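# Push utility cart through self-closing door into yellow bay

## Task

Move the utility cart through the door that closes by itself and leave it parked in the yellow bay of the next room, every one of its four wheels within the taped area and none touching the tape. The copy paper case has to sit in the cart's top tray without overhanging any edge. Let the door swing fully closed before ending. One or both robots may be used. At the end, release everything and back the robots away, since anything held in place only by a robot is not counted. A robot that tips over or is left leaning means failure.

## Robot and tools

Robots: r1 and r2 are identical Hello Robot Stretch 4 units. Each has an omni-wheel base, a mast carrying a lift, an arm that telescopes forward, a three-joint wrist (yaw, pitch, roll) and a two-finger gripper. Each stands roughly 1.6 m tall; its base rim lies within 0.23 m of the base origin. Cameras per robot: r1_head_camera, r1_head_left_camera, r1_head_right_camera, r1_wrist_camera, and the same four names with r2.

Frames: each robot reports in its own base frame (origin on the floor under the base centre, x ahead, y to the left, z up). hand_pose is a point between the open fingertips, expressed in that base frame; with all wrist joints at 0 its axes line up with the base frame, though the printed position may be somewhat wrong. The odometry frame is the base frame as it was when the scene began. base_odometry comes from wheel turns only, so slipping looks like travel; its heading runs -3.142 to 3.142, positive leftward. Because each robot uses its own frames, only images, lidar_m and wrist_depth_mm reveal where the robots are relative to one another.

execute_actions: argument "actions" is a list holding exactly one action (or empty, which just reports state and images). The action is an object keyed by "r1" and/or "r2"; each robot gets its own entry. Inside an entry: "base" with exactly one command, all relative offsets from where the base last measured itself: {"translate_m": d} drives straight, forward positive, -2 to 2 m; {"strafe_m": d} slides sideways, left positive, -2 to 2 m; {"rotate_rad": d} turns in place, counter-clockwise positive, -3.2 to 3.2 rad. "joints" holds absolute targets by name: lift_m 0 to 1.2 m; arm_m 0 to 0.55 m (forward extension); wrist_yaw_rad -1.134 to 4.276 (0 ahead, positive left, 3.14 tucked back, over 3.4 the arm may block); wrist_pitch_rad -1.117 to 4.259 (0 level, 1.57 pointing down); wrist_roll_rad -1.117 to 4.259 (0 fingers level, positive turns clockwise viewed from behind); gripper_m -0.038 to 0.141 m fingertip gap (under 0 they squeeze each other). Done tolerances: lift and arm ±0.004, yaw and roll ±0.02, pitch ±0.05, gripper ±0.004. Optional "pace": "slow", "default", "fast", "max" (base up to 0.1/0.3/0.4/0.6 m/s and 1/2/3/4 rad/s; when lift_m is above 0.2 speeds are reduced, down to 0.3 m/s and 1 rad/s at 1.2). Optional "contact_limits": {"arm_m": v}, v from 0 (gentlest) to 0.75 (firmest), 0.5 if omitted. Alternatively an entry can be only {"end_of_arm": "enable_torque"}, which revives wrist/gripper motors that shut off. Motions in one action start together; none lasts over 15 s. Joint targets past range are clipped and reported; any other bad value or unknown key rejects the whole call. "cameras" lists camera names, ["all"], null or omitted for all, [] for none. Anything left out of an action may keep pushing toward its earlier target. If a result reports a stop, later calls in the same reply are skipped. Tip: lift_m 0.4 with wrist_yaw_rad 0 in one action unfolds the wrist.

wait: "seconds" 0 to 10; nothing new is commanded, state and images come back. zoom_image: "camera" plus "region" [x0, y0, x1, y1] in pixels of that camera's latest full image, at most 504 by 504. finished_scene: "scene" number (1 or 2); irreversible, call it only once the cart is parked, paper in the tray, door closed, robots released and away.

Results: base_status and joint_status give how each motion ended: "done" (for the base, wheels turned the full amount even if slipping), "off_target" (stopped short, may still push), "contact_stop_at_<key>" (hit something; that part may go slack), "limit_stop_at_<name>" such as tilt or own_body, "time_out", "torque_fault" (wrist motor went limp; send enable_torque). on_its_own covers things not commanded this call; "held at" is a held target, not a position. lidar_m: 12 horizontal distances in metres, 30 degree sectors, first straight ahead then counter-clockwise (4th left, 7th behind, 10th right); "-" is nothing seen or closer than 0.25 m; misses glass, thin legs, much behind; sees other robots. wrist_depth_mm: 7x7 grid of depths, 100 to 2000 mm, read from top left. base_tilt in degrees (forward, right positive; about 1.5 degree fixed bias). turned_by_wheels vs turned_by_imu differing by over about 0.1 rad signals a collision or slip. motor_effort is percent of max, peak in brackets; wheels positive means turning right. Gripper holding cannot be judged from gripper_m or "done"; a firm grip shows in gripper effort.

Avoid: robots pressing on each other (a hard press fails immediately; once bases touch, any further driving presses hard), hard impacts, dropping or knocking things over, tipping (more than 1 kg held with arm_m over 0.2 while driving or turning, especially fast; strong pushes or pulls with a high gripper). Two robots on the same command can differ by about 3 cm per metre, which strains a shared load. Loose objects may occasionally get a small shove.

Each tool is called after "Call:" by a JSON object that holds its "method" and its "body", one argument or row to a line.

## Session

Call:
{"method": "execute_actions", "body": {
  "actions": []
}}

Scene clock: 0.00 s.
r1.base_odometry: x=+0.000 y=+0.000 heading=+0.000 (m, m, rad; r1's odometry frame)
r1.turned_by_wheels: +0.000 (rad since the last result)
r1.turned_by_imu: +0.000 (rad since the last result)
r1.base_tilt: forward=-0.9 right=-1.3 (deg)
r1.lidar_m: 0.89 0.73 0.72 0.91 1.60 2.48 2.97 1.07 0.94 2.40 3.26 1.49
r1.base_status: not commanded
r1.joint_positions: lift_m=+0.133 arm_m=+0.000 wrist_yaw_rad=+3.223 wrist_pitch_rad=-0.012 wrist_roll_rad=-0.004 gripper_m=+0.057
r1.joint_status: not commanded
r1.motor_effort: lift_m=+18 arm_m=-1 wrist_yaw_rad=+1 wrist_pitch_rad=-9 wrist_roll_rad=-1 gripper_m=-2 wheel_0=+0 wheel_1=+0 wheel_2=+0 (%)
r1.hand_pose: x=-0.1241 y=+0.0636 z=+0.3147 quat_wxyz=(-0.041, +0.006, -0.002, +0.999) (m; r1's base frame)
r1.wrist_depth_mm: - - 140 - - - - / - - 138 - - - - / - 107 137 - - - - / - 123 140 - - - - / 190 - - - - - - / 211 1336 200 1397 216 1430 1430 / 215 798 866 156 831 931 917
r2.base_odometry: x=+0.000 y=+0.000 heading=+0.000 (m, m, rad; r2's odometry frame)
r2.turned_by_wheels: +0.000 (rad since the last result)
r2.turned_by_imu: +0.000 (rad since the last result)
r2.base_tilt: forward=+0.2 right=-0.2 (deg)
r2.lidar_m: 2.14 1.71 1.50 1.48 1.77 2.62 2.63 1.41 1.33 4.15 2.44 2.11
r2.base_status: not commanded
r2.joint_positions: lift_m=+0.244 arm_m=+0.001 wrist_yaw_rad=+3.059 wrist_pitch_rad=-0.006 wrist_roll_rad=-0.010 gripper_m=+0.057
r2.joint_status: not commanded
r2.motor_effort: lift_m=+18 arm_m=+0 wrist_yaw_rad=+2 wrist_pitch_rad=-7 wrist_roll_rad=+0 gripper_m=-2 wheel_0=+0 wheel_1=+0 wheel_2=+1 (%)
r2.hand_pose: x=-0.1079 y=+0.1110 z=+0.4244 quat_wxyz=(+0.041, +0.003, -0.005, +0.999) (m; r2's base frame)
r2.wrist_depth_mm: 139 142 - - - - - / - 143 - - - - - / 108 144 285 - - - - / 124 147 - - - - - / - - - - - - - / 1430 1430 198 1366 202 1308 1229 / 1025 960 991 109 1008 904 917
pictures: r1_head_camera, r1_head_left_camera, r1_head_right_camera, r1_wrist_camera, r2_head_camera, r2_head_left_camera, r2_head_right_camera, r2_wrist_camera
Images, in order (width x height): r1_head_camera 420x560, r1_head_left_camera 420x672, r1_head_right_camera 420x672, r1_wrist_camera 616x392, r2_head_camera 420x560, r2_head_left_camera 420x672, r2_head_right_camera 420x672, r2_wrist_camera 616x392.

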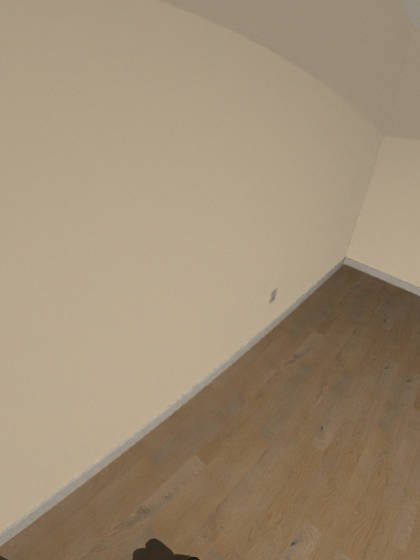

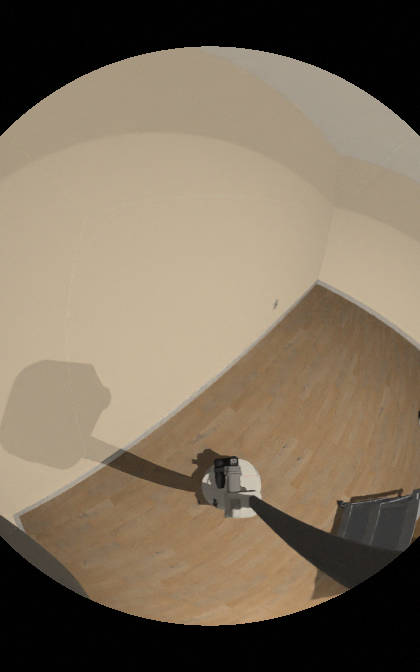

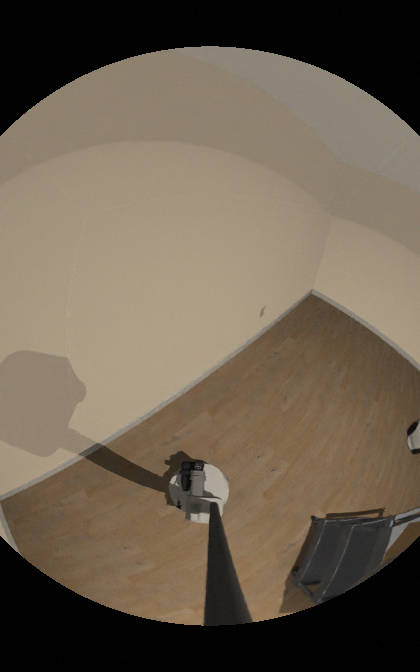

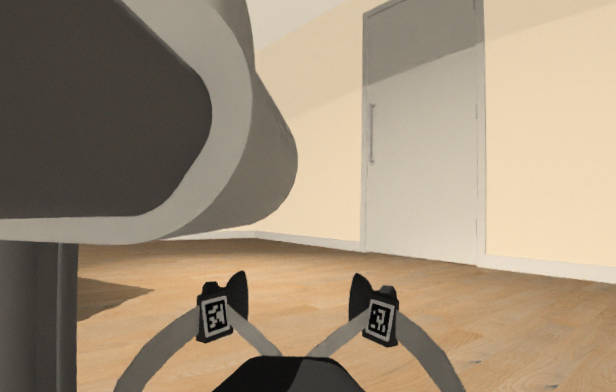

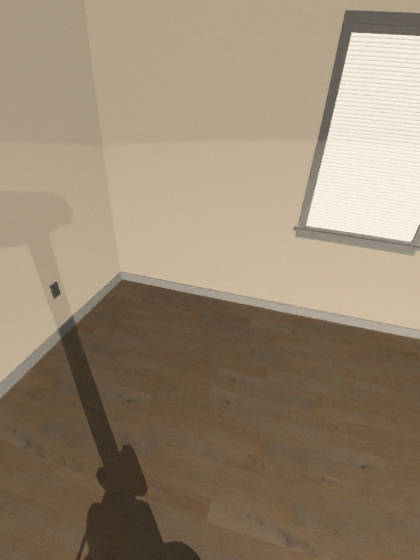

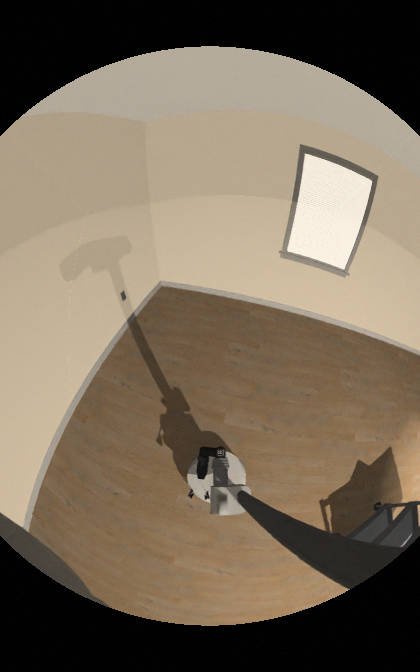

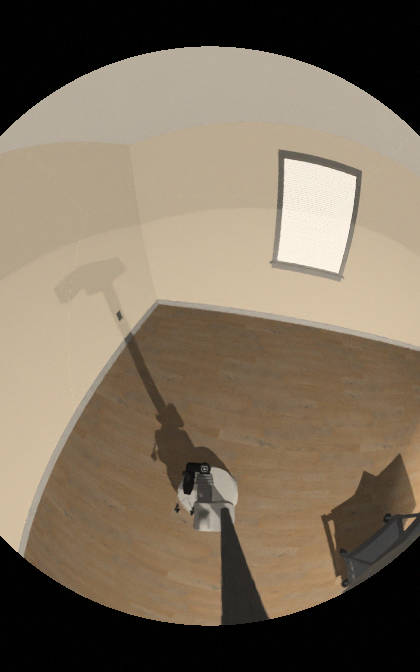

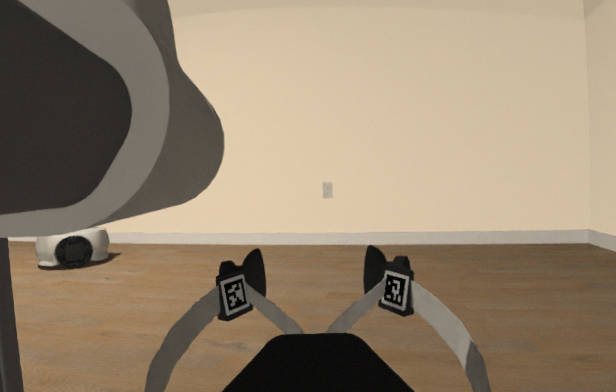

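Call:
{"method": "execute_actions", "body": {
  "actions": [
    {"r1":{"base":{"rotate_rad":2.4},"pace":"fast"},"r2":{"base":{"rotate_rad":-1.82},"pace":"fast"}}
  ],
  "cameras": ["r1_head_camera","r1_head_left_camera","r2_head_camera","r2_head_right_camera"]
}}

Scene clock: 4.37 s.
r1.base_odometry: x=+0.000 y=+0.000 heading=+2.400 (m, m, rad; r1's odometry frame)
r1.turned_by_wheels: +2.400 (rad since the last result)
r1.turned_by_imu: +2.431 (rad since the last result)
r1.base_tilt: forward=-0.9 right=-1.2 (deg)
r1.lidar_m: 2.50 2.66 3.81 0.95 0.94 2.49 2.49 1.05 0.77 0.75 0.76 1.18
r1.base_status: done
r1.joint_positions: lift_m=+0.133 arm_m=+0.000 wrist_yaw_rad=+3.223 wrist_pitch_rad=-0.012 wrist_roll_rad=-0.004 gripper_m=+0.057
r1.joint_status: not commanded
r1.motor_effort: lift_m=+18(18) arm_m=-1(1) wrist_yaw_rad=+1(1) wrist_pitch_rad=-8(9) wrist_roll_rad=+0(1) gripper_m=-5(3) wheel_0=-3(9) wheel_1=+0(9) wheel_2=+0(13) (%)
r1.hand_pose: x=-0.1241 y=+0.0636 z=+0.3147 quat_wxyz=(-0.041, +0.006, -0.002, +0.999) (m; r1's base frame)
r1.wrist_depth_mm: - - 140 - - - - / - - 138 - - - - / - 107 137 - - - - / - 123 140 - - - - / 191 1308 - - - - - / 212 1308 200 1430 215 1464 1430 / 215 798 878 156 831 931 904
r2.base_odometry: x=+0.000 y=+0.000 heading=-1.820 (m, m, rad; r2's odometry frame)
r2.turned_by_wheels: -1.820 (rad since the last result)
r2.turned_by_imu: -1.834 (rad since the last result)
r2.base_tilt: forward=+0.1 right=-0.2 (deg)
r2.lidar_m: 1.63 2.89 2.16 2.11 2.02 1.52 1.47 1.58 2.27 2.62 2.36 1.29
r2.base_status: done
r2.joint_positions: lift_m=+0.244 arm_m=+0.001 wrist_yaw_rad=+3.059 wrist_pitch_rad=-0.006 wrist_roll_rad=-0.010 gripper_m=+0.057
r2.joint_status: not commanded
r2.motor_effort: lift_m=+18(18) arm_m=+0(0) wrist_yaw_rad=+2(1) wrist_pitch_rad=-6(7) wrist_roll_rad=+1(1) gripper_m=-4(1) wheel_0=+2(9) wheel_1=+0(9) wheel_2=+2(10) (%)
r2.hand_pose: x=-0.1079 y=+0.1110 z=+0.4244 quat_wxyz=(+0.042, +0.003, -0.005, +0.999) (m; r2's base frame)
r2.wrist_depth_mm: 139 142 1576 1618 1618 1618 1576 / - 143 1576 1618 1618 1618 1661 / 107 144 283 1618 1618 1618 1618 / 124 147 1618 1661 1618 1618 1618 / 1618 1661 1618 1661 1661 1618 1708 / 1430 1464 198 1397 203 1308 1255 / 976 976 991 109 991 904 931
pictures: r1_head_camera, r1_head_left_camera, r2_head_camera, r2_head_right_camera
Images, in order (width x height): r1_head_camera 420x560, r1_head_left_camera 420x672, r2_head_camera 420x560, r2_head_right_camera 420x672.

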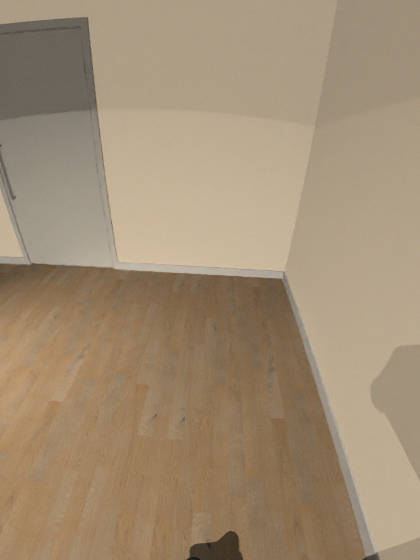

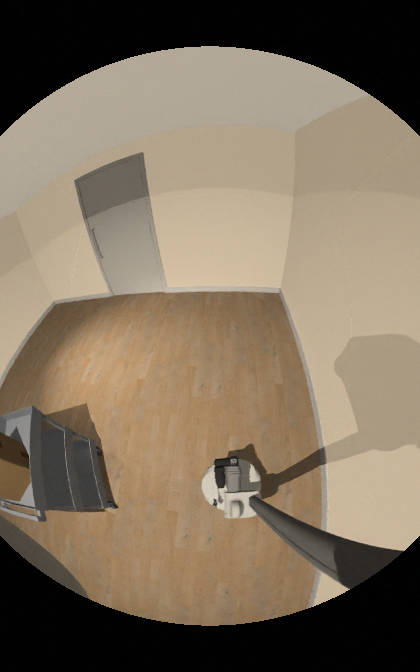

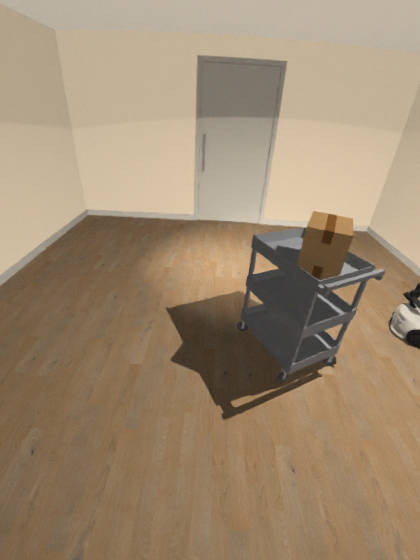

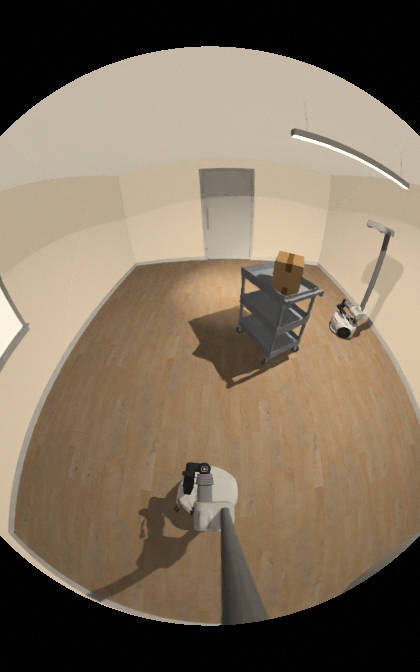

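Call:
{"method": "zoom_image", "body": {
  "camera": "r2_head_camera",
  "region": [220,190,420,400]
}}

Call:
{"method": "zoom_image", "body": {
  "camera": "r2_head_camera",
  "region": [170,40,310,240]
}}

Region (220, 190, 420, 400) of r2_head_camera's 420x560 image, scaled by 2.400, with more detail than that image has; it fills the left 480 columns of this view, and the rest is white.

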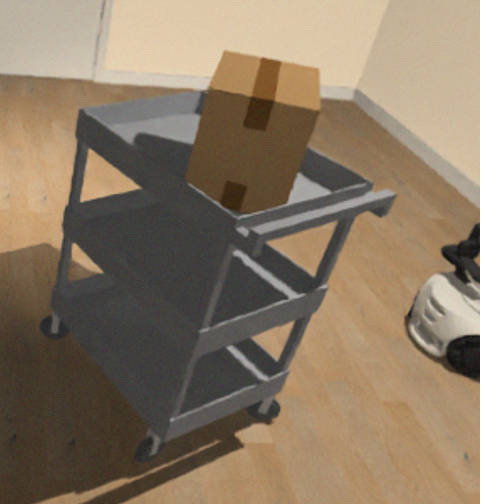

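Region (170, 40, 310, 240) of r2_head_camera's 420x560 image, scaled by 2.520, with more detail than that image has; it fills the left 353 columns of this view, and the rest is white.

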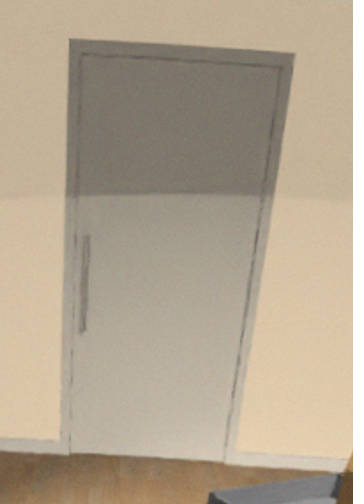

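Call:
{"method": "execute_actions", "body": {
  "actions": [
    {"r1":{"base":{"rotate_rad":-0.05},"pace":"fast"},"r2":{"base":{"rotate_rad":0.33},"pace":"fast"}}
  ],
  "cameras": []
}}

Call:
{"method": "execute_actions", "body": {
  "actions": [
    {"r1":{"base":{"translate_m":1.6},"pace":"max"},"r2":{"base":{"strafe_m":-1.29},"joints":{"lift_m":0.65,"wrist_yaw_rad":0},"pace":"max"}}
  ],
  "cameras": []
}}

Call:
{"method": "execute_actions", "body": {
  "actions": [
    {"r1":{"base":{"strafe_m":1.9},"joints":{"lift_m":0.7,"wrist_yaw_rad":0,"gripper_m":0.13},"pace":"max"},"r2":{"joints":{"gripper_m":0.13}}}
  ],
  "cameras": ["r1_head_camera","r1_wrist_camera","r2_head_camera","r2_wrist_camera"]
}}

Scene clock: 15.37 s.
r1.base_odometry: x=+0.000 y=+0.000 heading=+2.350 (m, m, rad; r1's odometry frame)
r1.turned_by_wheels: -0.050 (rad since the last result)
r1.turned_by_imu: -0.051 (rad since the last result)
r1.base_tilt: forward=-0.8 right=-1.3 (deg)
r1.lidar_m: 2.50 2.63 3.58 0.97 0.94 2.41 3.06 1.09 0.79 0.74 0.80 1.12
r1.base_status: done
r1.joint_positions: lift_m=+0.133 arm_m=+0.000 wrist_yaw_rad=+3.223 wrist_pitch_rad=-0.012 wrist_roll_rad=-0.004 gripper_m=+0.057
r1.joint_status: not commanded
r1.motor_effort: lift_m=+18(18) arm_m=-1(1) wrist_yaw_rad=+1(1) wrist_pitch_rad=-7(9) wrist_roll_rad=+0(1) gripper_m=+0(1) wheel_0=+2(5) wheel_1=-2(6) wheel_2=-2(6) (%)
r1.hand_pose: x=-0.1241 y=+0.0636 z=+0.3147 quat_wxyz=(-0.041, +0.006, -0.002, +0.999) (m; r1's base frame)
r1.wrist_depth_mm: - - 140 - - - - / - - 138 - - - - / - 107 138 - - - - / - 123 139 - - - - / 191 1464 - - - - - / 212 1308 200 1464 215 1397 1430 / 216 820 866 156 842 931 917
r2.base_odometry: x=+0.000 y=+0.000 heading=-1.490 (m, m, rad; r2's odometry frame)
r2.turned_by_wheels: +0.330 (rad since the last result)
r2.turned_by_imu: +0.330 (rad since the last result)
r2.base_tilt: forward=+0.0 right=-0.2 (deg)
r2.lidar_m: 3.64 2.33 2.11 2.17 1.64 1.50 1.50 1.86 2.59 2.66 1.30 1.34
r2.base_status: done
r2.joint_positions: lift_m=+0.244 arm_m=+0.001 wrist_yaw_rad=+3.059 wrist_pitch_rad=-0.006 wrist_roll_rad=-0.010 gripper_m=+0.057
r2.joint_status: not commanded
r2.motor_effort: lift_m=+18(18) arm_m=+0(0) wrist_yaw_rad=+1(1) wrist_pitch_rad=-7(6) wrist_roll_rad=+1(0) gripper_m=-1(4) wheel_0=-2(7) wheel_1=+0(8) wheel_2=-2(11) (%)
r2.hand_pose: x=-0.1079 y=+0.1110 z=+0.4244 quat_wxyz=(+0.042, +0.003, -0.005, +0.999) (m; r2's base frame)
r2.wrist_depth_mm: 139 142 1808 1618 1537 1430 1336 / - 143 1756 1618 1537 1397 1336 / 107 144 283 1661 1537 1430 1366 / 125 147 1756 1661 1576 1397 1366 / - 1983 1756 1661 1499 1430 1366 / 1430 1430 198 1397 203 1336 1255 / 991 991 976 109 991 904 917
pictures: none
No camera images: the call's "cameras" was empty. Leave "cameras" out to get every camera's image.

Scene clock: 19.60 s.
r1.base_odometry: x=-1.124 y=+1.138 heading=+2.350 (m, m, rad; r1's odometry frame)
r1.turned_by_wheels: +0.000 (rad since the last result)
r1.turned_by_imu: +0.001 (rad since the last result)
r1.base_tilt: forward=-0.9 right=-1.2 (deg)
r1.lidar_m: 0.88 0.92 1.31 3.73 4.14 1.82 2.79 1.14 0.81 0.78 0.80 0.94
r1.base_status: done
r1.joint_positions: lift_m=+0.133 arm_m=+0.000 wrist_yaw_rad=+3.223 wrist_pitch_rad=-0.012 wrist_roll_rad=-0.004 gripper_m=+0.057
r1.joint_status: not commanded
r1.motor_effort: lift_m=+18(18) arm_m=-1(1) wrist_yaw_rad=+0(1) wrist_pitch_rad=-7(7) wrist_roll_rad=-2(0) gripper_m=-3(4) wheel_0=+0(10) wheel_1=-1(10) wheel_2=+1(13) (%)
r1.hand_pose: x=-0.1241 y=+0.0636 z=+0.3147 quat_wxyz=(-0.041, +0.006, -0.002, +0.999) (m; r1's base frame)
r1.wrist_depth_mm: - - 140 - - - - / - - 138 - - - 1921 / - 107 137 - - - - / - 123 140 - - - - / 191 1430 - - - - - / 211 1308 200 1430 216 1464 1430 / 216 809 866 156 831 917 917
r2.base_odometry: x=-1.286 y=-0.104 heading=-1.490 (m, m, rad; r2's odometry frame)
r2.turned_by_wheels: +0.000 (rad since the last result)
r2.turned_by_imu: -0.004 (rad since the last result)
r2.base_tilt: forward=+0.0 right=-0.2 (deg)
r2.lidar_m: 0.86 0.91 3.30 3.32 2.16 1.96 1.98 1.59 1.40 1.41 1.80 2.83
r2.base_status: done
r2.joint_positions: lift_m=+0.650 arm_m=+0.001 wrist_yaw_rad=+0.000 wrist_pitch_rad=-0.006 wrist_roll_rad=-0.010 gripper_m=+0.057
r2.joint_status: all done
r2.motor_effort: lift_m=+20(26) arm_m=+0(0) wrist_yaw_rad=+0(3) wrist_pitch_rad=-8(7) wrist_roll_rad=+1(0) gripper_m=-2(6) wheel_0=-2(14) wheel_1=+1(15) wheel_2=+0(1) (%)
r2.hand_pose: x=+0.4608 y=-0.0874 z=+0.8298 quat_wxyz=(+1.000, -0.005, -0.003, +0.000) (m; r2's base frame)
r2.wrist_depth_mm: - - - - - - - / - - - - - - - / - - 788 - - - - / - 707 732 931 - - - / - - 1281 - - - - / - 1118 197 1205 203 - - / 1863 723 741 109 1756 1661 1661
pictures: none
No camera images: the call's "cameras" was empty. Leave "cameras" out to get every camera's image.

Scene clock: 24.17 s.
r1.base_odometry: x=-2.477 y=-0.196 heading=+2.350 (m, m, rad; r1's odometry frame)
r1.turned_by_wheels: +0.000 (rad since the last result)
r1.turned_by_imu: +0.001 (rad since the last result)
r1.base_tilt: forward=-0.9 right=-1.2 (deg)
r1.lidar_m: 0.84 0.95 1.35 2.05 2.16 2.94 1.62 1.60 2.78 2.68 1.32 0.96
r1.base_status: done
r1.joint_positions: lift_m=+0.700 arm_m=+0.000 wrist_yaw_rad=+0.000 wrist_pitch_rad=-0.012 wrist_roll_rad=-0.004 gripper_m=+0.130
r1.joint_status: all done
r1.motor_effort: lift_m=+19(22) arm_m=-1(1) wrist_yaw_rad=+0(6) wrist_pitch_rad=-8(9) wrist_roll_rad=+1(0) gripper_m=+0(3) wheel_0=+1(15) wheel_1=+0(15) wheel_2=+0(1) (%)
r1.hand_pose: x=+0.4591 y=-0.0874 z=+0.8817 quat_wxyz=(+1.000, -0.002, -0.006, +0.000) (m; r1's base frame)
r1.wrist_depth_mm: 732 723 732 732 723 723 715 / 732 723 723 715 723 723 715 / 741 707 707 707 723 715 715 / 715 715 723 707 723 715 715 / 715 715 723 715 707 707 699 / 707 222 707 715 707 715 707 / 715 707 699 150 707 707 699
r2.base_odometry: x=-1.286 y=-0.104 heading=-1.490 (m, m, rad; r2's odometry frame)
r2.turned_by_wheels: +0.000 (rad since the last result)
r2.turned_by_imu: -0.002 (rad since the last result)
r2.base_tilt: forward=+0.0 right=-0.1 (deg)
r2.lidar_m: 0.89 0.92 3.28 3.30 2.15 1.96 2.00 1.56 1.43 1.46 1.81 3.66
r2.base_status: not commanded
r2.joint_positions: lift_m=+0.650 arm_m=+0.001 wrist_yaw_rad=+0.000 wrist_pitch_rad=-0.006 wrist_roll_rad=-0.010 gripper_m=+0.130
r2.joint_status: all done
r2.motor_effort: lift_m=+20(19) arm_m=+0(0) wrist_yaw_rad=+3(1) wrist_pitch_rad=-6(7) wrist_roll_rad=+0(0) gripper_m=-1(2) wheel_0=-2(2) wheel_1=+1(2) wheel_2=-1(1) (%)
r2.hand_pose: x=+0.4608 y=-0.0874 z=+0.8298 quat_wxyz=(+1.000, -0.005, -0.003, +0.000) (m; r2's base frame)
r2.wrist_depth_mm: - - - - - - - / - - - - - - - / - - 788 - - - - / - 715 732 917 - - - / - - - - - - - / - 732 1025 1098 - - - / 1863 723 732 109 1808 1708 1661
pictures: r1_head_camera, r1_wrist_camera, r2_head_camera, r2_wrist_camera
camera_calibration (this result's frames):
r1_wrist_camera: T_world_to_cam=[[0.00580732, -0.998753, 0.049578, -0.132426], [0.0675753, -0.0490736, -0.996507, 0.917093], [0.997697, 0.00913728, 0.0672061, -0.292242], [0, 0, 0, 1]] pos_world=[0.230366, -0.084586, 0.940095]
r2_wrist_camera: T_world_to_cam=[[0.00148939, -0.999943, -0.0105991, -0.0800422], [-0.0424785, 0.0105263, -0.999042, 0.896203], [0.999096, 0.0019382, -0.0424604, -0.193095], [0, 0, 0, 1]] pos_world=[0.231109, -0.089097, 0.886297]
Images, in order (width x height): r1_head_camera 420x560, r1_wrist_camera 616x392, r2_head_camera 420x560, r2_wrist_camera 616x392.

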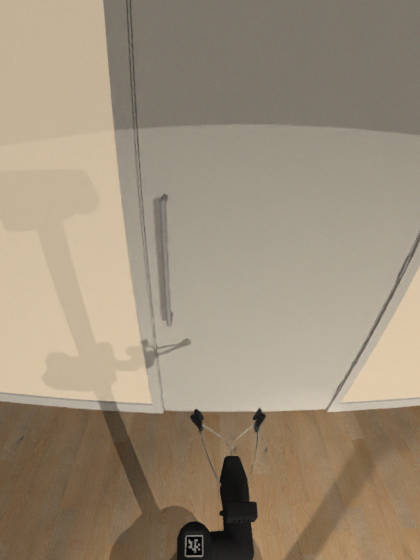

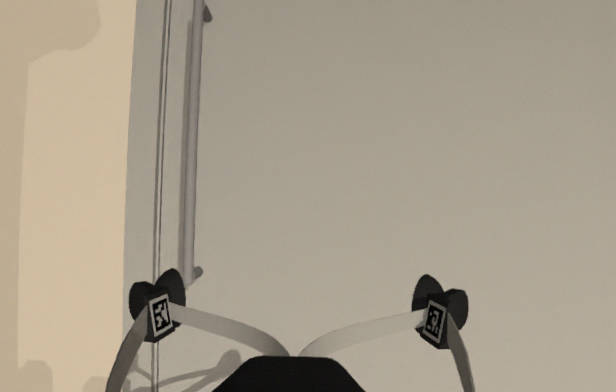

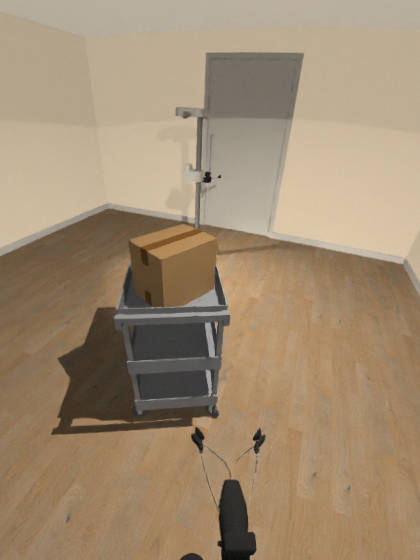

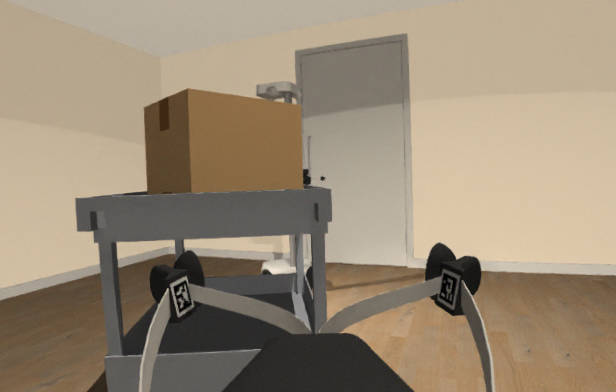

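Call:
{"method": "execute_actions", "body": {
  "actions": [
    {"r1":{"base":{"strafe_m":0.2},"joints":{"lift_m":0.74,"arm_m":0.1},"pace":"fast"},"r2":{"base":{"strafe_m":0.18},"joints":{"wrist_roll_rad":1.57},"pace":"fast"}}
  ],
  "cameras": []
}}

Call:
{"method": "execute_actions", "body": {
  "actions": [
    {"r1":{"base":{"translate_m":0.24},"pace":"fast"},"r2":{"base":{"translate_m":0.33},"pace":"fast"}}
  ],
  "cameras": ["r1_head_camera","r1_wrist_camera","r2_head_camera","r2_wrist_camera"]
}}

Scene clock: 28.90 s.
r1.base_odometry: x=-2.619 y=-0.337 heading=+2.350 (m, m, rad; r1's odometry frame)
r1.turned_by_wheels: +0.000 (rad since the last result)
r1.turned_by_imu: +0.000 (rad since the last result)
r1.base_tilt: forward=-0.9 right=-1.3 (deg)
r1.lidar_m: 0.88 0.99 1.36 1.86 1.96 2.68 - 1.67 2.99 2.88 1.31 0.96
r1.base_status: done
r1.joint_positions: lift_m=+0.740 arm_m=+0.099 wrist_yaw_rad=+0.000 wrist_pitch_rad=-0.013 wrist_roll_rad=-0.004 gripper_m=+0.130
r1.joint_status: all done
r1.motor_effort: lift_m=+19(21) arm_m=+5(7) wrist_yaw_rad=+1(2) wrist_pitch_rad=-6(8) wrist_roll_rad=-3(1) gripper_m=-2(0) wheel_0=+1(12) wheel_1=-2(12) wheel_2=+0(1) (%)
r1.hand_pose: x=+0.5584 y=-0.0874 z=+0.9218 quat_wxyz=(+1.000, -0.002, -0.006, +0.000) (m; r1's base frame)
r1.wrist_depth_mm: 634 627 627 621 634 621 627 / 634 627 621 627 621 621 621 / 621 621 634 615 627 609 621 / 615 627 615 621 609 615 615 / 615 615 609 609 609 615 603 / 609 222 597 615 609 621 603 / 621 615 615 151 615 609 615
r2.base_odometry: x=-1.106 y=-0.090 heading=-1.490 (m, m, rad; r2's odometry frame)
r2.turned_by_wheels: +0.000 (rad since the last result)
r2.turned_by_imu: -0.001 (rad since the last result)
r2.base_tilt: forward=-0.1 right=-0.2 (deg)
r2.lidar_m: 0.86 3.47 3.14 3.19 2.09 1.89 1.91 1.74 1.59 1.62 2.01 0.91
r2.base_status: done
r2.joint_positions: lift_m=+0.650 arm_m=+0.001 wrist_yaw_rad=+0.000 wrist_pitch_rad=-0.006 wrist_roll_rad=+1.570 gripper_m=+0.130
r2.joint_status: all done
r2.motor_effort: lift_m=+20(20) arm_m=+0(0) wrist_yaw_rad=+1(1) wrist_pitch_rad=-6(5) wrist_roll_rad=+2(5) gripper_m=-1(2) wheel_0=+0(13) wheel_1=-1(11) wheel_2=+0(2) (%)
r2.hand_pose: x=+0.4608 y=-0.0874 z=+0.8298 quat_wxyz=(+0.708, +0.707, -0.002, +0.002) (m; r2's base frame)
r2.wrist_depth_mm: - - - - - 1661 1138 / - - - - - 1661 1118 / - - - 732 1255 741 917 / - - 866 732 1336 723 991 / - - 778 723 1308 715 1008 / - - 878 707 715 707 931 / - - - 109 - 1661 1205
pictures: none
No camera images: the call's "cameras" was empty. Leave "cameras" out to get every camera's image.

Scene clock: 31.03 s.
r1.base_odometry: x=-2.788 y=-0.166 heading=+2.350 (m, m, rad; r1's odometry frame)
r1.turned_by_wheels: +0.000 (rad since the last result)
r1.turned_by_imu: +0.000 (rad since the last result)
r1.base_tilt: forward=-0.8 right=-1.2 (deg)
r1.lidar_m: 0.60 0.72 0.98 1.85 1.92 2.66 - 1.87 2.99 2.62 1.00 0.72
r1.base_status: done
r1.joint_positions: lift_m=+0.740 arm_m=+0.099 wrist_yaw_rad=+0.000 wrist_pitch_rad=-0.013 wrist_roll_rad=-0.004 gripper_m=+0.130
r1.joint_status: not commanded
r1.motor_effort: lift_m=+19(19) arm_m=+5(6) wrist_yaw_rad=+0(0) wrist_pitch_rad=-9(10) wrist_roll_rad=-2(1) gripper_m=-3(0) wheel_0=+1(8) wheel_1=-1(8) wheel_2=+2(14) (%)
r1.hand_pose: x=+0.5584 y=-0.0874 z=+0.9218 quat_wxyz=(+1.000, -0.002, -0.006, +0.000) (m; r1's base frame)
r1.wrist_depth_mm: 382 382 368 384 379 377 379 / 379 379 364 377 377 377 375 / 377 377 370 377 377 373 373 / 377 375 375 370 375 375 370 / 375 375 375 370 373 370 373 / 370 222 362 373 370 368 368 / 370 364 357 150 368 366 368
r2.base_odometry: x=-1.080 y=-0.419 heading=-1.490 (m, m, rad; r2's odometry frame)
r2.turned_by_wheels: +0.000 (rad since the last result)
r2.turned_by_imu: -0.001 (rad since the last result)
r2.base_tilt: forward=+0.0 right=-0.3 (deg)
r2.lidar_m: 0.54 3.33 3.00 3.05 2.43 2.20 2.23 1.87 1.71 1.72 2.16 0.58
r2.base_status: done
r2.joint_positions: lift_m=+0.650 arm_m=+0.001 wrist_yaw_rad=+0.000 wrist_pitch_rad=-0.006 wrist_roll_rad=+1.570 gripper_m=+0.130
r2.joint_status: not commanded
r2.motor_effort: lift_m=+20(20) arm_m=+0(0) wrist_yaw_rad=+0(3) wrist_pitch_rad=-8(5) wrist_roll_rad=+1(2) gripper_m=-3(1) wheel_0=+3(8) wheel_1=-1(7) wheel_2=+0(15) (%)
r2.hand_pose: x=+0.4608 y=-0.0874 z=+0.8298 quat_wxyz=(+0.708, +0.707, -0.002, +0.002) (m; r2's base frame)
r2.wrist_depth_mm: - - - 373 - 1537 1118 / - - - 404 - 585 410 / - - 615 404 - 732 521 / - - 525 397 - 759 530 / - 469 459 397 - 699 530 / - 459 421 394 960 654 525 / - - 574 109 - 661 530
pictures: r1_head_camera, r1_wrist_camera, r2_head_camera, r2_wrist_camera
camera_calibration (this result's frames):
r1_wrist_camera: T_world_to_cam=[[0.00568917, -0.998754, 0.0495783, -0.134956], [0.0676318, -0.0490813, -0.996502, 0.950243], [0.997694, 0.00902234, 0.0672683, -0.394135], [0, 0, 0, 1]] pos_world=[0.329727, -0.0845929, 0.980123]
r2_wrist_camera: T_world_to_cam=[[0.00743646, 0.0188896, -0.999794, 0.827144], [-0.0485865, 0.998648, 0.0185065, 0.141014], [0.998791, 0.0484389, 0.00834418, -0.231055], [0, 0, 0, 1]] pos_world=[0.231476, -0.145255, 0.826292]
Images, in order (width x height): r1_head_camera 420x560, r1_wrist_camera 616x392, r2_head_camera 420x560, r2_wrist_camera 616x392.

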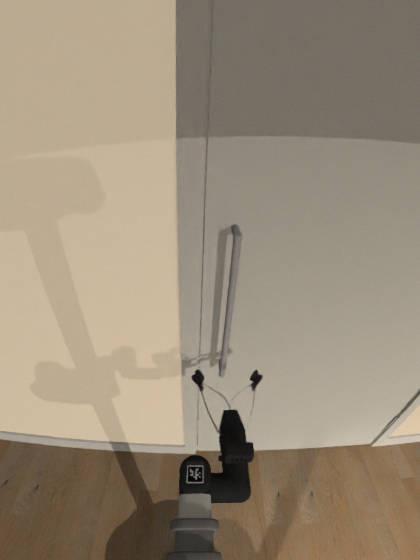

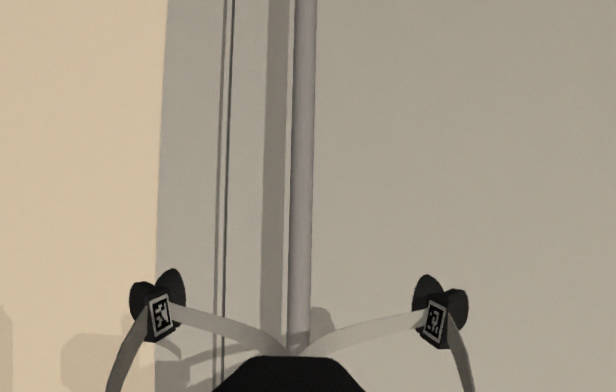

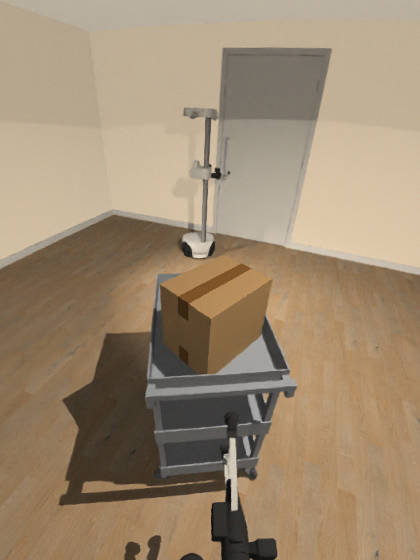

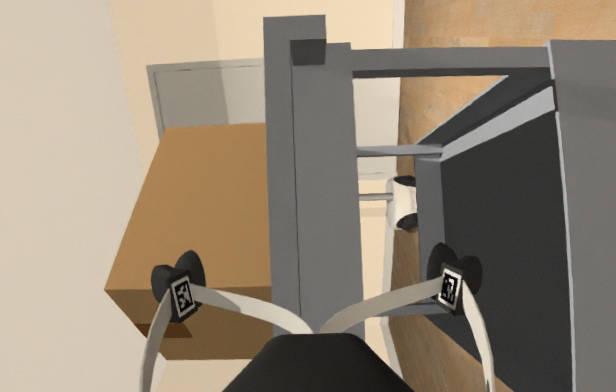

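Call:
{"method": "execute_actions", "body": {
  "actions": [
    {"r1":{"base":{"translate_m":0.11},"joints":{"gripper_m":0.08}},"r2":{"base":{"strafe_m":0.025},"joints":{"lift_m":0.678,"arm_m":0.125,"gripper_m":0.09}}}
  ],
  "cameras": ["r1_wrist_camera","r2_wrist_camera"]
}}

Call:
{"method": "execute_actions", "body": {
  "actions": [
    {"r1":{"joints":{"gripper_m":-0.03}},"r2":{"joints":{"gripper_m":-0.03}}}
  ],
  "cameras": ["r1_head_camera","r1_wrist_camera","r2_head_camera","r2_wrist_camera"]
}}

Call:
{"method": "execute_actions", "body": {
  "actions": [
    {"r1":{"base":{"translate_m":-0.15},"pace":"slow"},"r2":{"base":{"strafe_m":0.1},"pace":"slow"}}
  ],
  "cameras": ["r1_head_camera","r1_wrist_camera","r2_head_camera","r2_wrist_camera"]
}}

Scene clock: 36.77 s.
r1.base_odometry: x=-2.865 y=-0.088 heading=+2.350 (m, m, rad; r1's odometry frame)
r1.turned_by_wheels: +0.000 (rad since the last result)
r1.turned_by_imu: +0.000 (rad since the last result)
r1.base_tilt: forward=-0.8 right=-1.3 (deg)
r1.lidar_m: 0.52 0.57 0.81 1.85 1.93 2.70 - 1.99 3.01 2.20 0.81 0.61
r1.base_status: done
r1.joint_positions: lift_m=+0.740 arm_m=+0.099 wrist_yaw_rad=+0.000 wrist_pitch_rad=-0.013 wrist_roll_rad=-0.004 gripper_m=+0.080
r1.joint_status: all done
r1.motor_effort: lift_m=+19(19) arm_m=+5(5) wrist_yaw_rad=+0(1) wrist_pitch_rad=-9(9) wrist_roll_rad=-1(1) gripper_m=-3(2) wheel_0=+2(6) wheel_1=+2(7) wheel_2=+0(11) (%)
r1.hand_pose: x=+0.5584 y=-0.0874 z=+0.9218 quat_wxyz=(+1.000, -0.002, -0.006, +0.000) (m; r1's base frame)
r1.wrist_depth_mm: 267 255 268 266 266 267 266 / 268 254 266 267 266 265 265 / 267 255 266 264 266 264 264 / 266 251 265 264 264 264 262 / 263 250 264 263 262 263 262 / 260 250 215 258 216 262 258 / 262 247 260 157 259 258 259
r2.base_odometry: x=-1.055 y=-0.417 heading=-1.490 (m, m, rad; r2's odometry frame)
r2.turned_by_wheels: +0.000 (rad since the last result)
r2.turned_by_imu: -0.002 (rad since the last result)
r2.base_tilt: forward=+0.2 right=-0.2 (deg)
r2.lidar_m: 0.53 3.31 2.98 3.02 2.40 2.18 2.23 1.93 1.74 1.76 2.17 0.59
r2.base_status: done
r2.joint_positions: lift_m=+0.678 arm_m=+0.124 wrist_yaw_rad=+0.000 wrist_pitch_rad=-0.006 wrist_roll_rad=+1.570 gripper_m=+0.090
r2.joint_status: all done
r2.motor_effort: lift_m=+21(23) arm_m=+8(7) wrist_yaw_rad=+0(2) wrist_pitch_rad=-8(7) wrist_roll_rad=+1(1) gripper_m=+0(0) wheel_0=-1(9) wheel_1=-1(9) wheel_2=+0(0) (%)
r2.hand_pose: x=+0.5830 y=-0.0874 z=+0.8577 quat_wxyz=(+0.708, +0.707, -0.002, +0.002) (m; r2's base frame)
r2.wrist_depth_mm: - - - 285 285 1708 1160 / - - - 279 282 1661 530 / - 473 442 278 279 788 554 / - 382 377 217 276 809 549 / - 332 329 215 274 820 554 / 1983 312 220 212 268 750 569 / - 413 392 109 267 691 554
pictures: r1_wrist_camera, r2_wrist_camera
camera_calibration (this result's frames):
r1_wrist_camera: T_world_to_cam=[[0.00568956, -0.998754, 0.0495784, -0.134956], [0.0676319, -0.0490813, -0.996502, 0.950243], [0.997694, 0.00902274, 0.0672684, -0.394139], [0, 0, 0, 1]] pos_world=[0.329731, -0.0845928, 0.980123]
r2_wrist_camera: T_world_to_cam=[[0.00751246, 0.0189651, -0.999792, 0.854028], [-0.0486637, 0.998642, 0.0185777, 0.146395], [0.998787, 0.048514, 0.00842517, -0.353354], [0, 0, 0, 1]] pos_world=[0.353633, -0.145251, 0.854108]
Images, in order (width x height): r1_wrist_camera 616x392, r2_wrist_camera 616x392.

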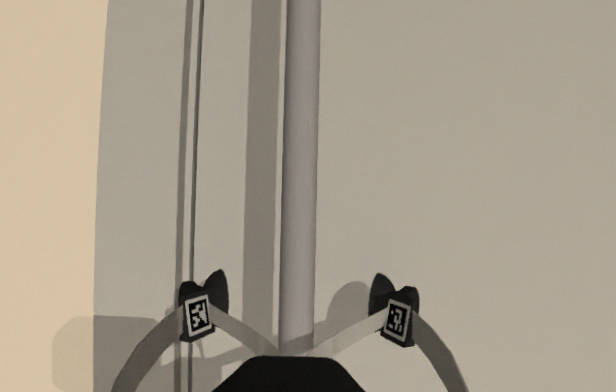

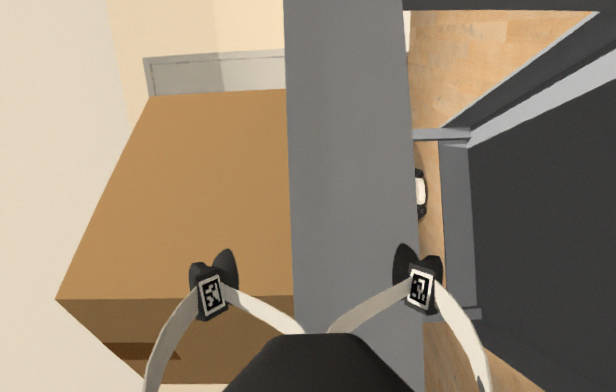

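Scene clock: 38.67 s.
r1.base_odometry: x=-2.865 y=-0.088 heading=+2.350 (m, m, rad; r1's odometry frame)
r1.turned_by_wheels: +0.000 (rad since the last result)
r1.turned_by_imu: +0.000 (rad since the last result)
r1.base_tilt: forward=-0.8 right=-1.3 (deg)
r1.lidar_m: 0.52 0.58 0.84 1.84 1.94 2.68 - 2.00 2.97 2.18 0.82 0.56
r1.base_status: not commanded
r1.joint_positions: lift_m=+0.740 arm_m=+0.099 wrist_yaw_rad=+0.001 wrist_pitch_rad=-0.013 wrist_roll_rad=-0.004 gripper_m=-0.030
r1.joint_status: all done
r1.motor_effort: lift_m=+19(19) arm_m=+3(5) wrist_yaw_rad=-3(9) wrist_pitch_rad=-9(8) wrist_roll_rad=+0(1) gripper_m=-16(19) wheel_0=+2(2) wheel_1=+1(2) wheel_2=+0(0) (%)
r1.hand_pose: x=+0.5589 y=-0.0871 z=+0.9218 quat_wxyz=(+1.000, -0.002, -0.006, +0.001) (m; r1's base frame)
r1.wrist_depth_mm: 267 255 257 256 256 255 257 / 266 253 255 255 255 255 255 / 266 253 254 253 255 254 255 / 264 249 252 252 253 254 252 / 262 249 252 252 252 251 252 / 263 249 189 188 250 251 250 / 263 199 249 182 248 250 251
r2.base_odometry: x=-1.055 y=-0.417 heading=-1.490 (m, m, rad; r2's odometry frame)
r2.turned_by_wheels: +0.000 (rad since the last result)
r2.turned_by_imu: -0.001 (rad since the last result)
r2.base_tilt: forward=+0.0 right=+0.0 (deg)
r2.lidar_m: 0.52 3.31 2.99 3.01 2.41 2.20 2.21 1.90 1.71 1.74 2.17 0.59
r2.base_status: not commanded
r2.joint_positions: lift_m=+0.678 arm_m=+0.124 wrist_yaw_rad=+0.004 wrist_pitch_rad=-0.005 wrist_roll_rad=+1.570 gripper_m=-0.029
r2.joint_status: all done
r2.motor_effort: lift_m=+22(21) arm_m=+3(8) wrist_yaw_rad=-11(13) wrist_pitch_rad=-8(9) wrist_roll_rad=+3(1) gripper_m=-27(26) wheel_0=-1(1) wheel_1=-1(1) wheel_2=+1(2) (%)
r2.hand_pose: x=+0.5842 y=-0.0862 z=+0.8575 quat_wxyz=(+0.708, +0.707, +0.000, +0.003) (m; r2's base frame)
r2.wrist_depth_mm: - - - 208 270 1708 1160 / - - - 266 267 1661 535 / - 442 424 264 265 798 544 / - 364 364 204 263 809 549 / - 320 320 201 258 820 554 / 1983 294 186 200 187 707 574 / - 373 373 109 257 1618 554
pictures: r1_head_camera, r1_wrist_camera, r2_head_camera, r2_wrist_camera
camera_calibration (this result's frames):
r1_wrist_camera: T_world_to_cam=[[0.00682542, -0.998747, 0.0495785, -0.135266], [0.0676838, -0.0490045, -0.996503, 0.950203], [0.997683, 0.0101572, 0.0672645, -0.394511], [0, 0, 0, 1]] pos_world=[0.330207, -0.0845248, 0.980123]
r2_wrist_camera: T_world_to_cam=[[0.00680832, 0.0189928, -0.999796, 0.854234], [-0.0528079, 0.998431, 0.0186073, 0.147635], [0.998581, 0.0526705, 0.00780061, -0.353604], [0, 0, 0, 1]] pos_world=[0.355083, -0.145003, 0.854071]
Images, in order (width x height): r1_head_camera 420x560, r1_wrist_camera 616x392, r2_head_camera 420x560, r2_wrist_camera 616x392.

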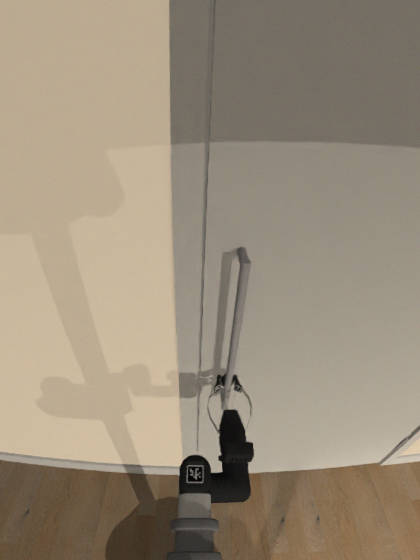

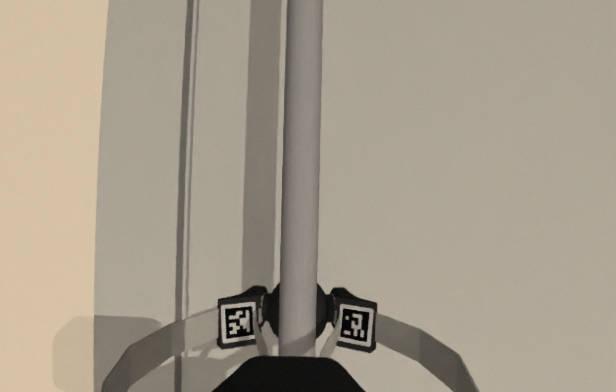

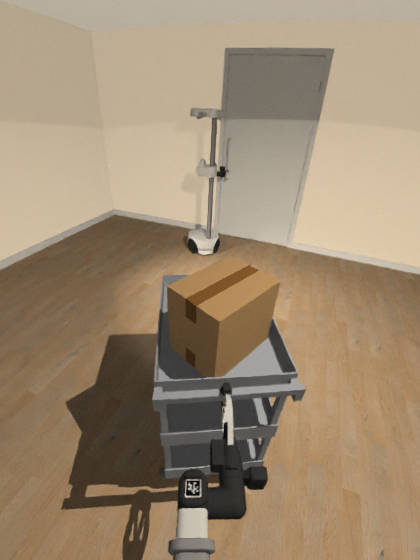

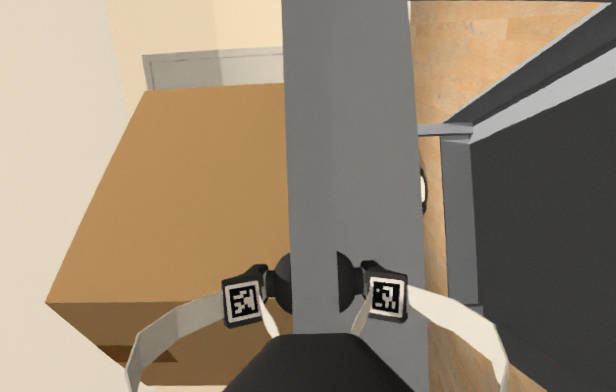

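Scene clock: 41.47 s.
r1.base_odometry: x=-2.760 y=-0.194 heading=+2.349 (m, m, rad; r1's odometry frame)
r1.turned_by_wheels: -0.001 (rad since the last result)
r1.turned_by_imu: -0.002 (rad since the last result)
r1.base_tilt: forward=-0.8 right=-1.2 (deg)
r1.lidar_m: 0.52 0.74 1.05 1.86 1.92 2.68 - 1.86 3.00 2.76 0.95 0.58
r1.base_status: done
r1.joint_positions: lift_m=+0.740 arm_m=+0.099 wrist_yaw_rad=-0.013 wrist_pitch_rad=-0.012 wrist_roll_rad=-0.004 gripper_m=-0.030
r1.joint_status: not commanded
r1.on_its_own: wrist_yaw_rad is at rest, and its effort (+38) is outside its rest range (-13 to +13)
r1.motor_effort: lift_m=+19(18) arm_m=+3(3) wrist_yaw_rad=+38(39) wrist_pitch_rad=-10(9) wrist_roll_rad=+0(1) gripper_m=-16(17) wheel_0=-13(14) wheel_1=-4(6) wheel_2=-2(11) (%)
r1.hand_pose: x=+0.5576 y=-0.0913 z=+0.9217 quat_wxyz=(+1.000, -0.002, -0.006, -0.007) (m; r1's base frame)
r1.wrist_depth_mm: 415 418 243 247 263 278 291 / 418 415 242 246 262 278 290 / 407 415 241 245 260 274 289 / 413 413 240 242 263 274 289 / 407 407 237 242 257 273 285 / 404 407 231 189 195 273 285 / 407 404 180 165 254 271 285
r2.base_odometry: x=-0.955 y=-0.409 heading=-1.490 (m, m, rad; r2's odometry frame)
r2.turned_by_wheels: -0.001 (rad since the last result)
r2.turned_by_imu: -0.003 (rad since the last result)
r2.base_tilt: forward=+0.1 right=-0.1 (deg)
r2.lidar_m: 0.54 3.19 2.88 2.94 2.37 2.14 2.16 2.02 1.83 1.85 2.29 0.58
r2.base_status: done
r2.joint_positions: lift_m=+0.678 arm_m=+0.124 wrist_yaw_rad=-0.009 wrist_pitch_rad=-0.006 wrist_roll_rad=+1.570 gripper_m=-0.029
r2.joint_status: not commanded
r2.on_its_own: wrist_yaw_rad is at rest, and its effort (+26) is outside its rest range (-13 to +13)
r2.motor_effort: lift_m=+22(22) arm_m=+3(3) wrist_yaw_rad=+26(28) wrist_pitch_rad=-6(9) wrist_roll_rad=+2(2) gripper_m=-21(23) wheel_0=-8(14) wheel_1=+1(6) wheel_2=-2(1) (%)
r2.hand_pose: x=+0.5830 y=-0.0899 z=+0.8576 quat_wxyz=(+0.708, +0.707, -0.005, -0.001) (m; r2's base frame)
r2.wrist_depth_mm: - - - 195 253 1708 496 / - - 449 253 254 741 554 / - 397 392 197 256 798 549 / - 349 347 197 257 820 549 / 1983 312 309 200 258 820 559 / 1983 297 187 200 185 668 574 / - - 439 109 262 1576 525
pictures: r1_head_camera, r1_wrist_camera, r2_head_camera, r2_wrist_camera
camera_calibration (this result's frames):
r1_wrist_camera: T_world_to_cam=[[-0.00767894, -0.998741, 0.049577, -0.131343], [0.0669073, -0.0499805, -0.996507, 0.950417], [0.99773, -0.00433506, 0.0672069, -0.394471], [0, 0, 0, 1]] pos_world=[0.328977, -0.0853857, 0.98012]
r2_wrist_camera: T_world_to_cam=[[0.00759131, 0.0188982, -0.999793, 0.853999], [-0.0398404, 0.999033, 0.0185814, 0.143828], [0.999177, 0.0396911, 0.00833689, -0.354239], [0, 0, 0, 1]] pos_world=[0.353195, -0.145767, 0.854103]
Images, in order (width x height): r1_head_camera 420x560, r1_wrist_camera 616x392, r2_head_camera 420x560, r2_wrist_camera 616x392.

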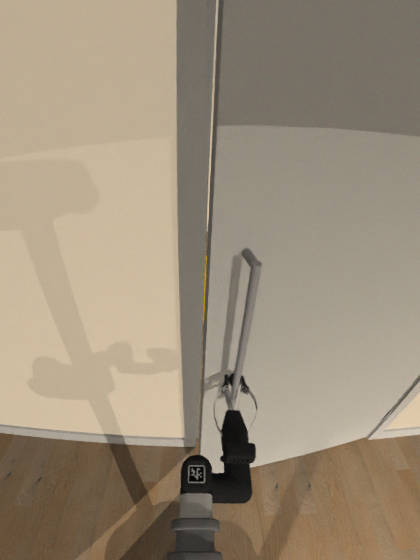

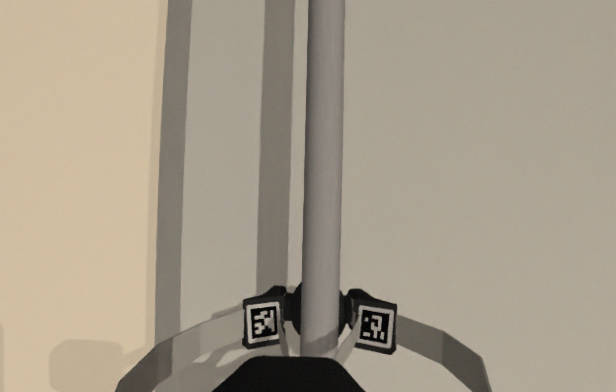

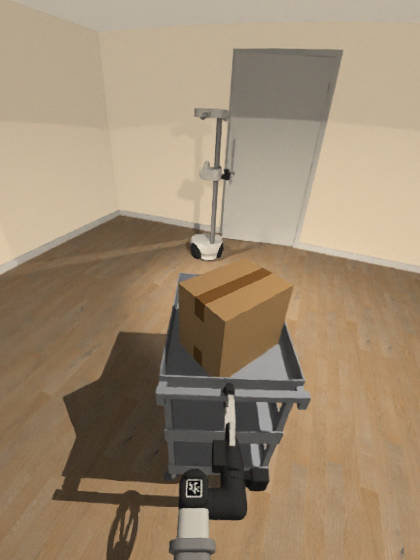

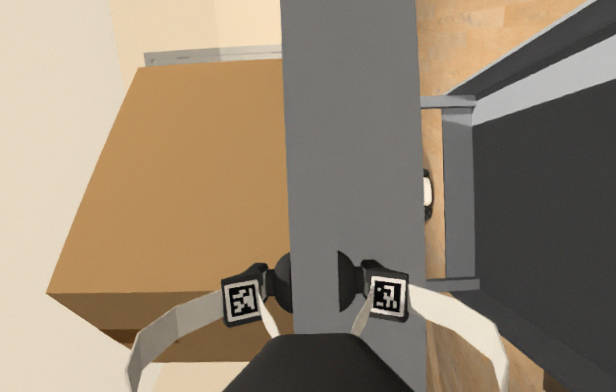

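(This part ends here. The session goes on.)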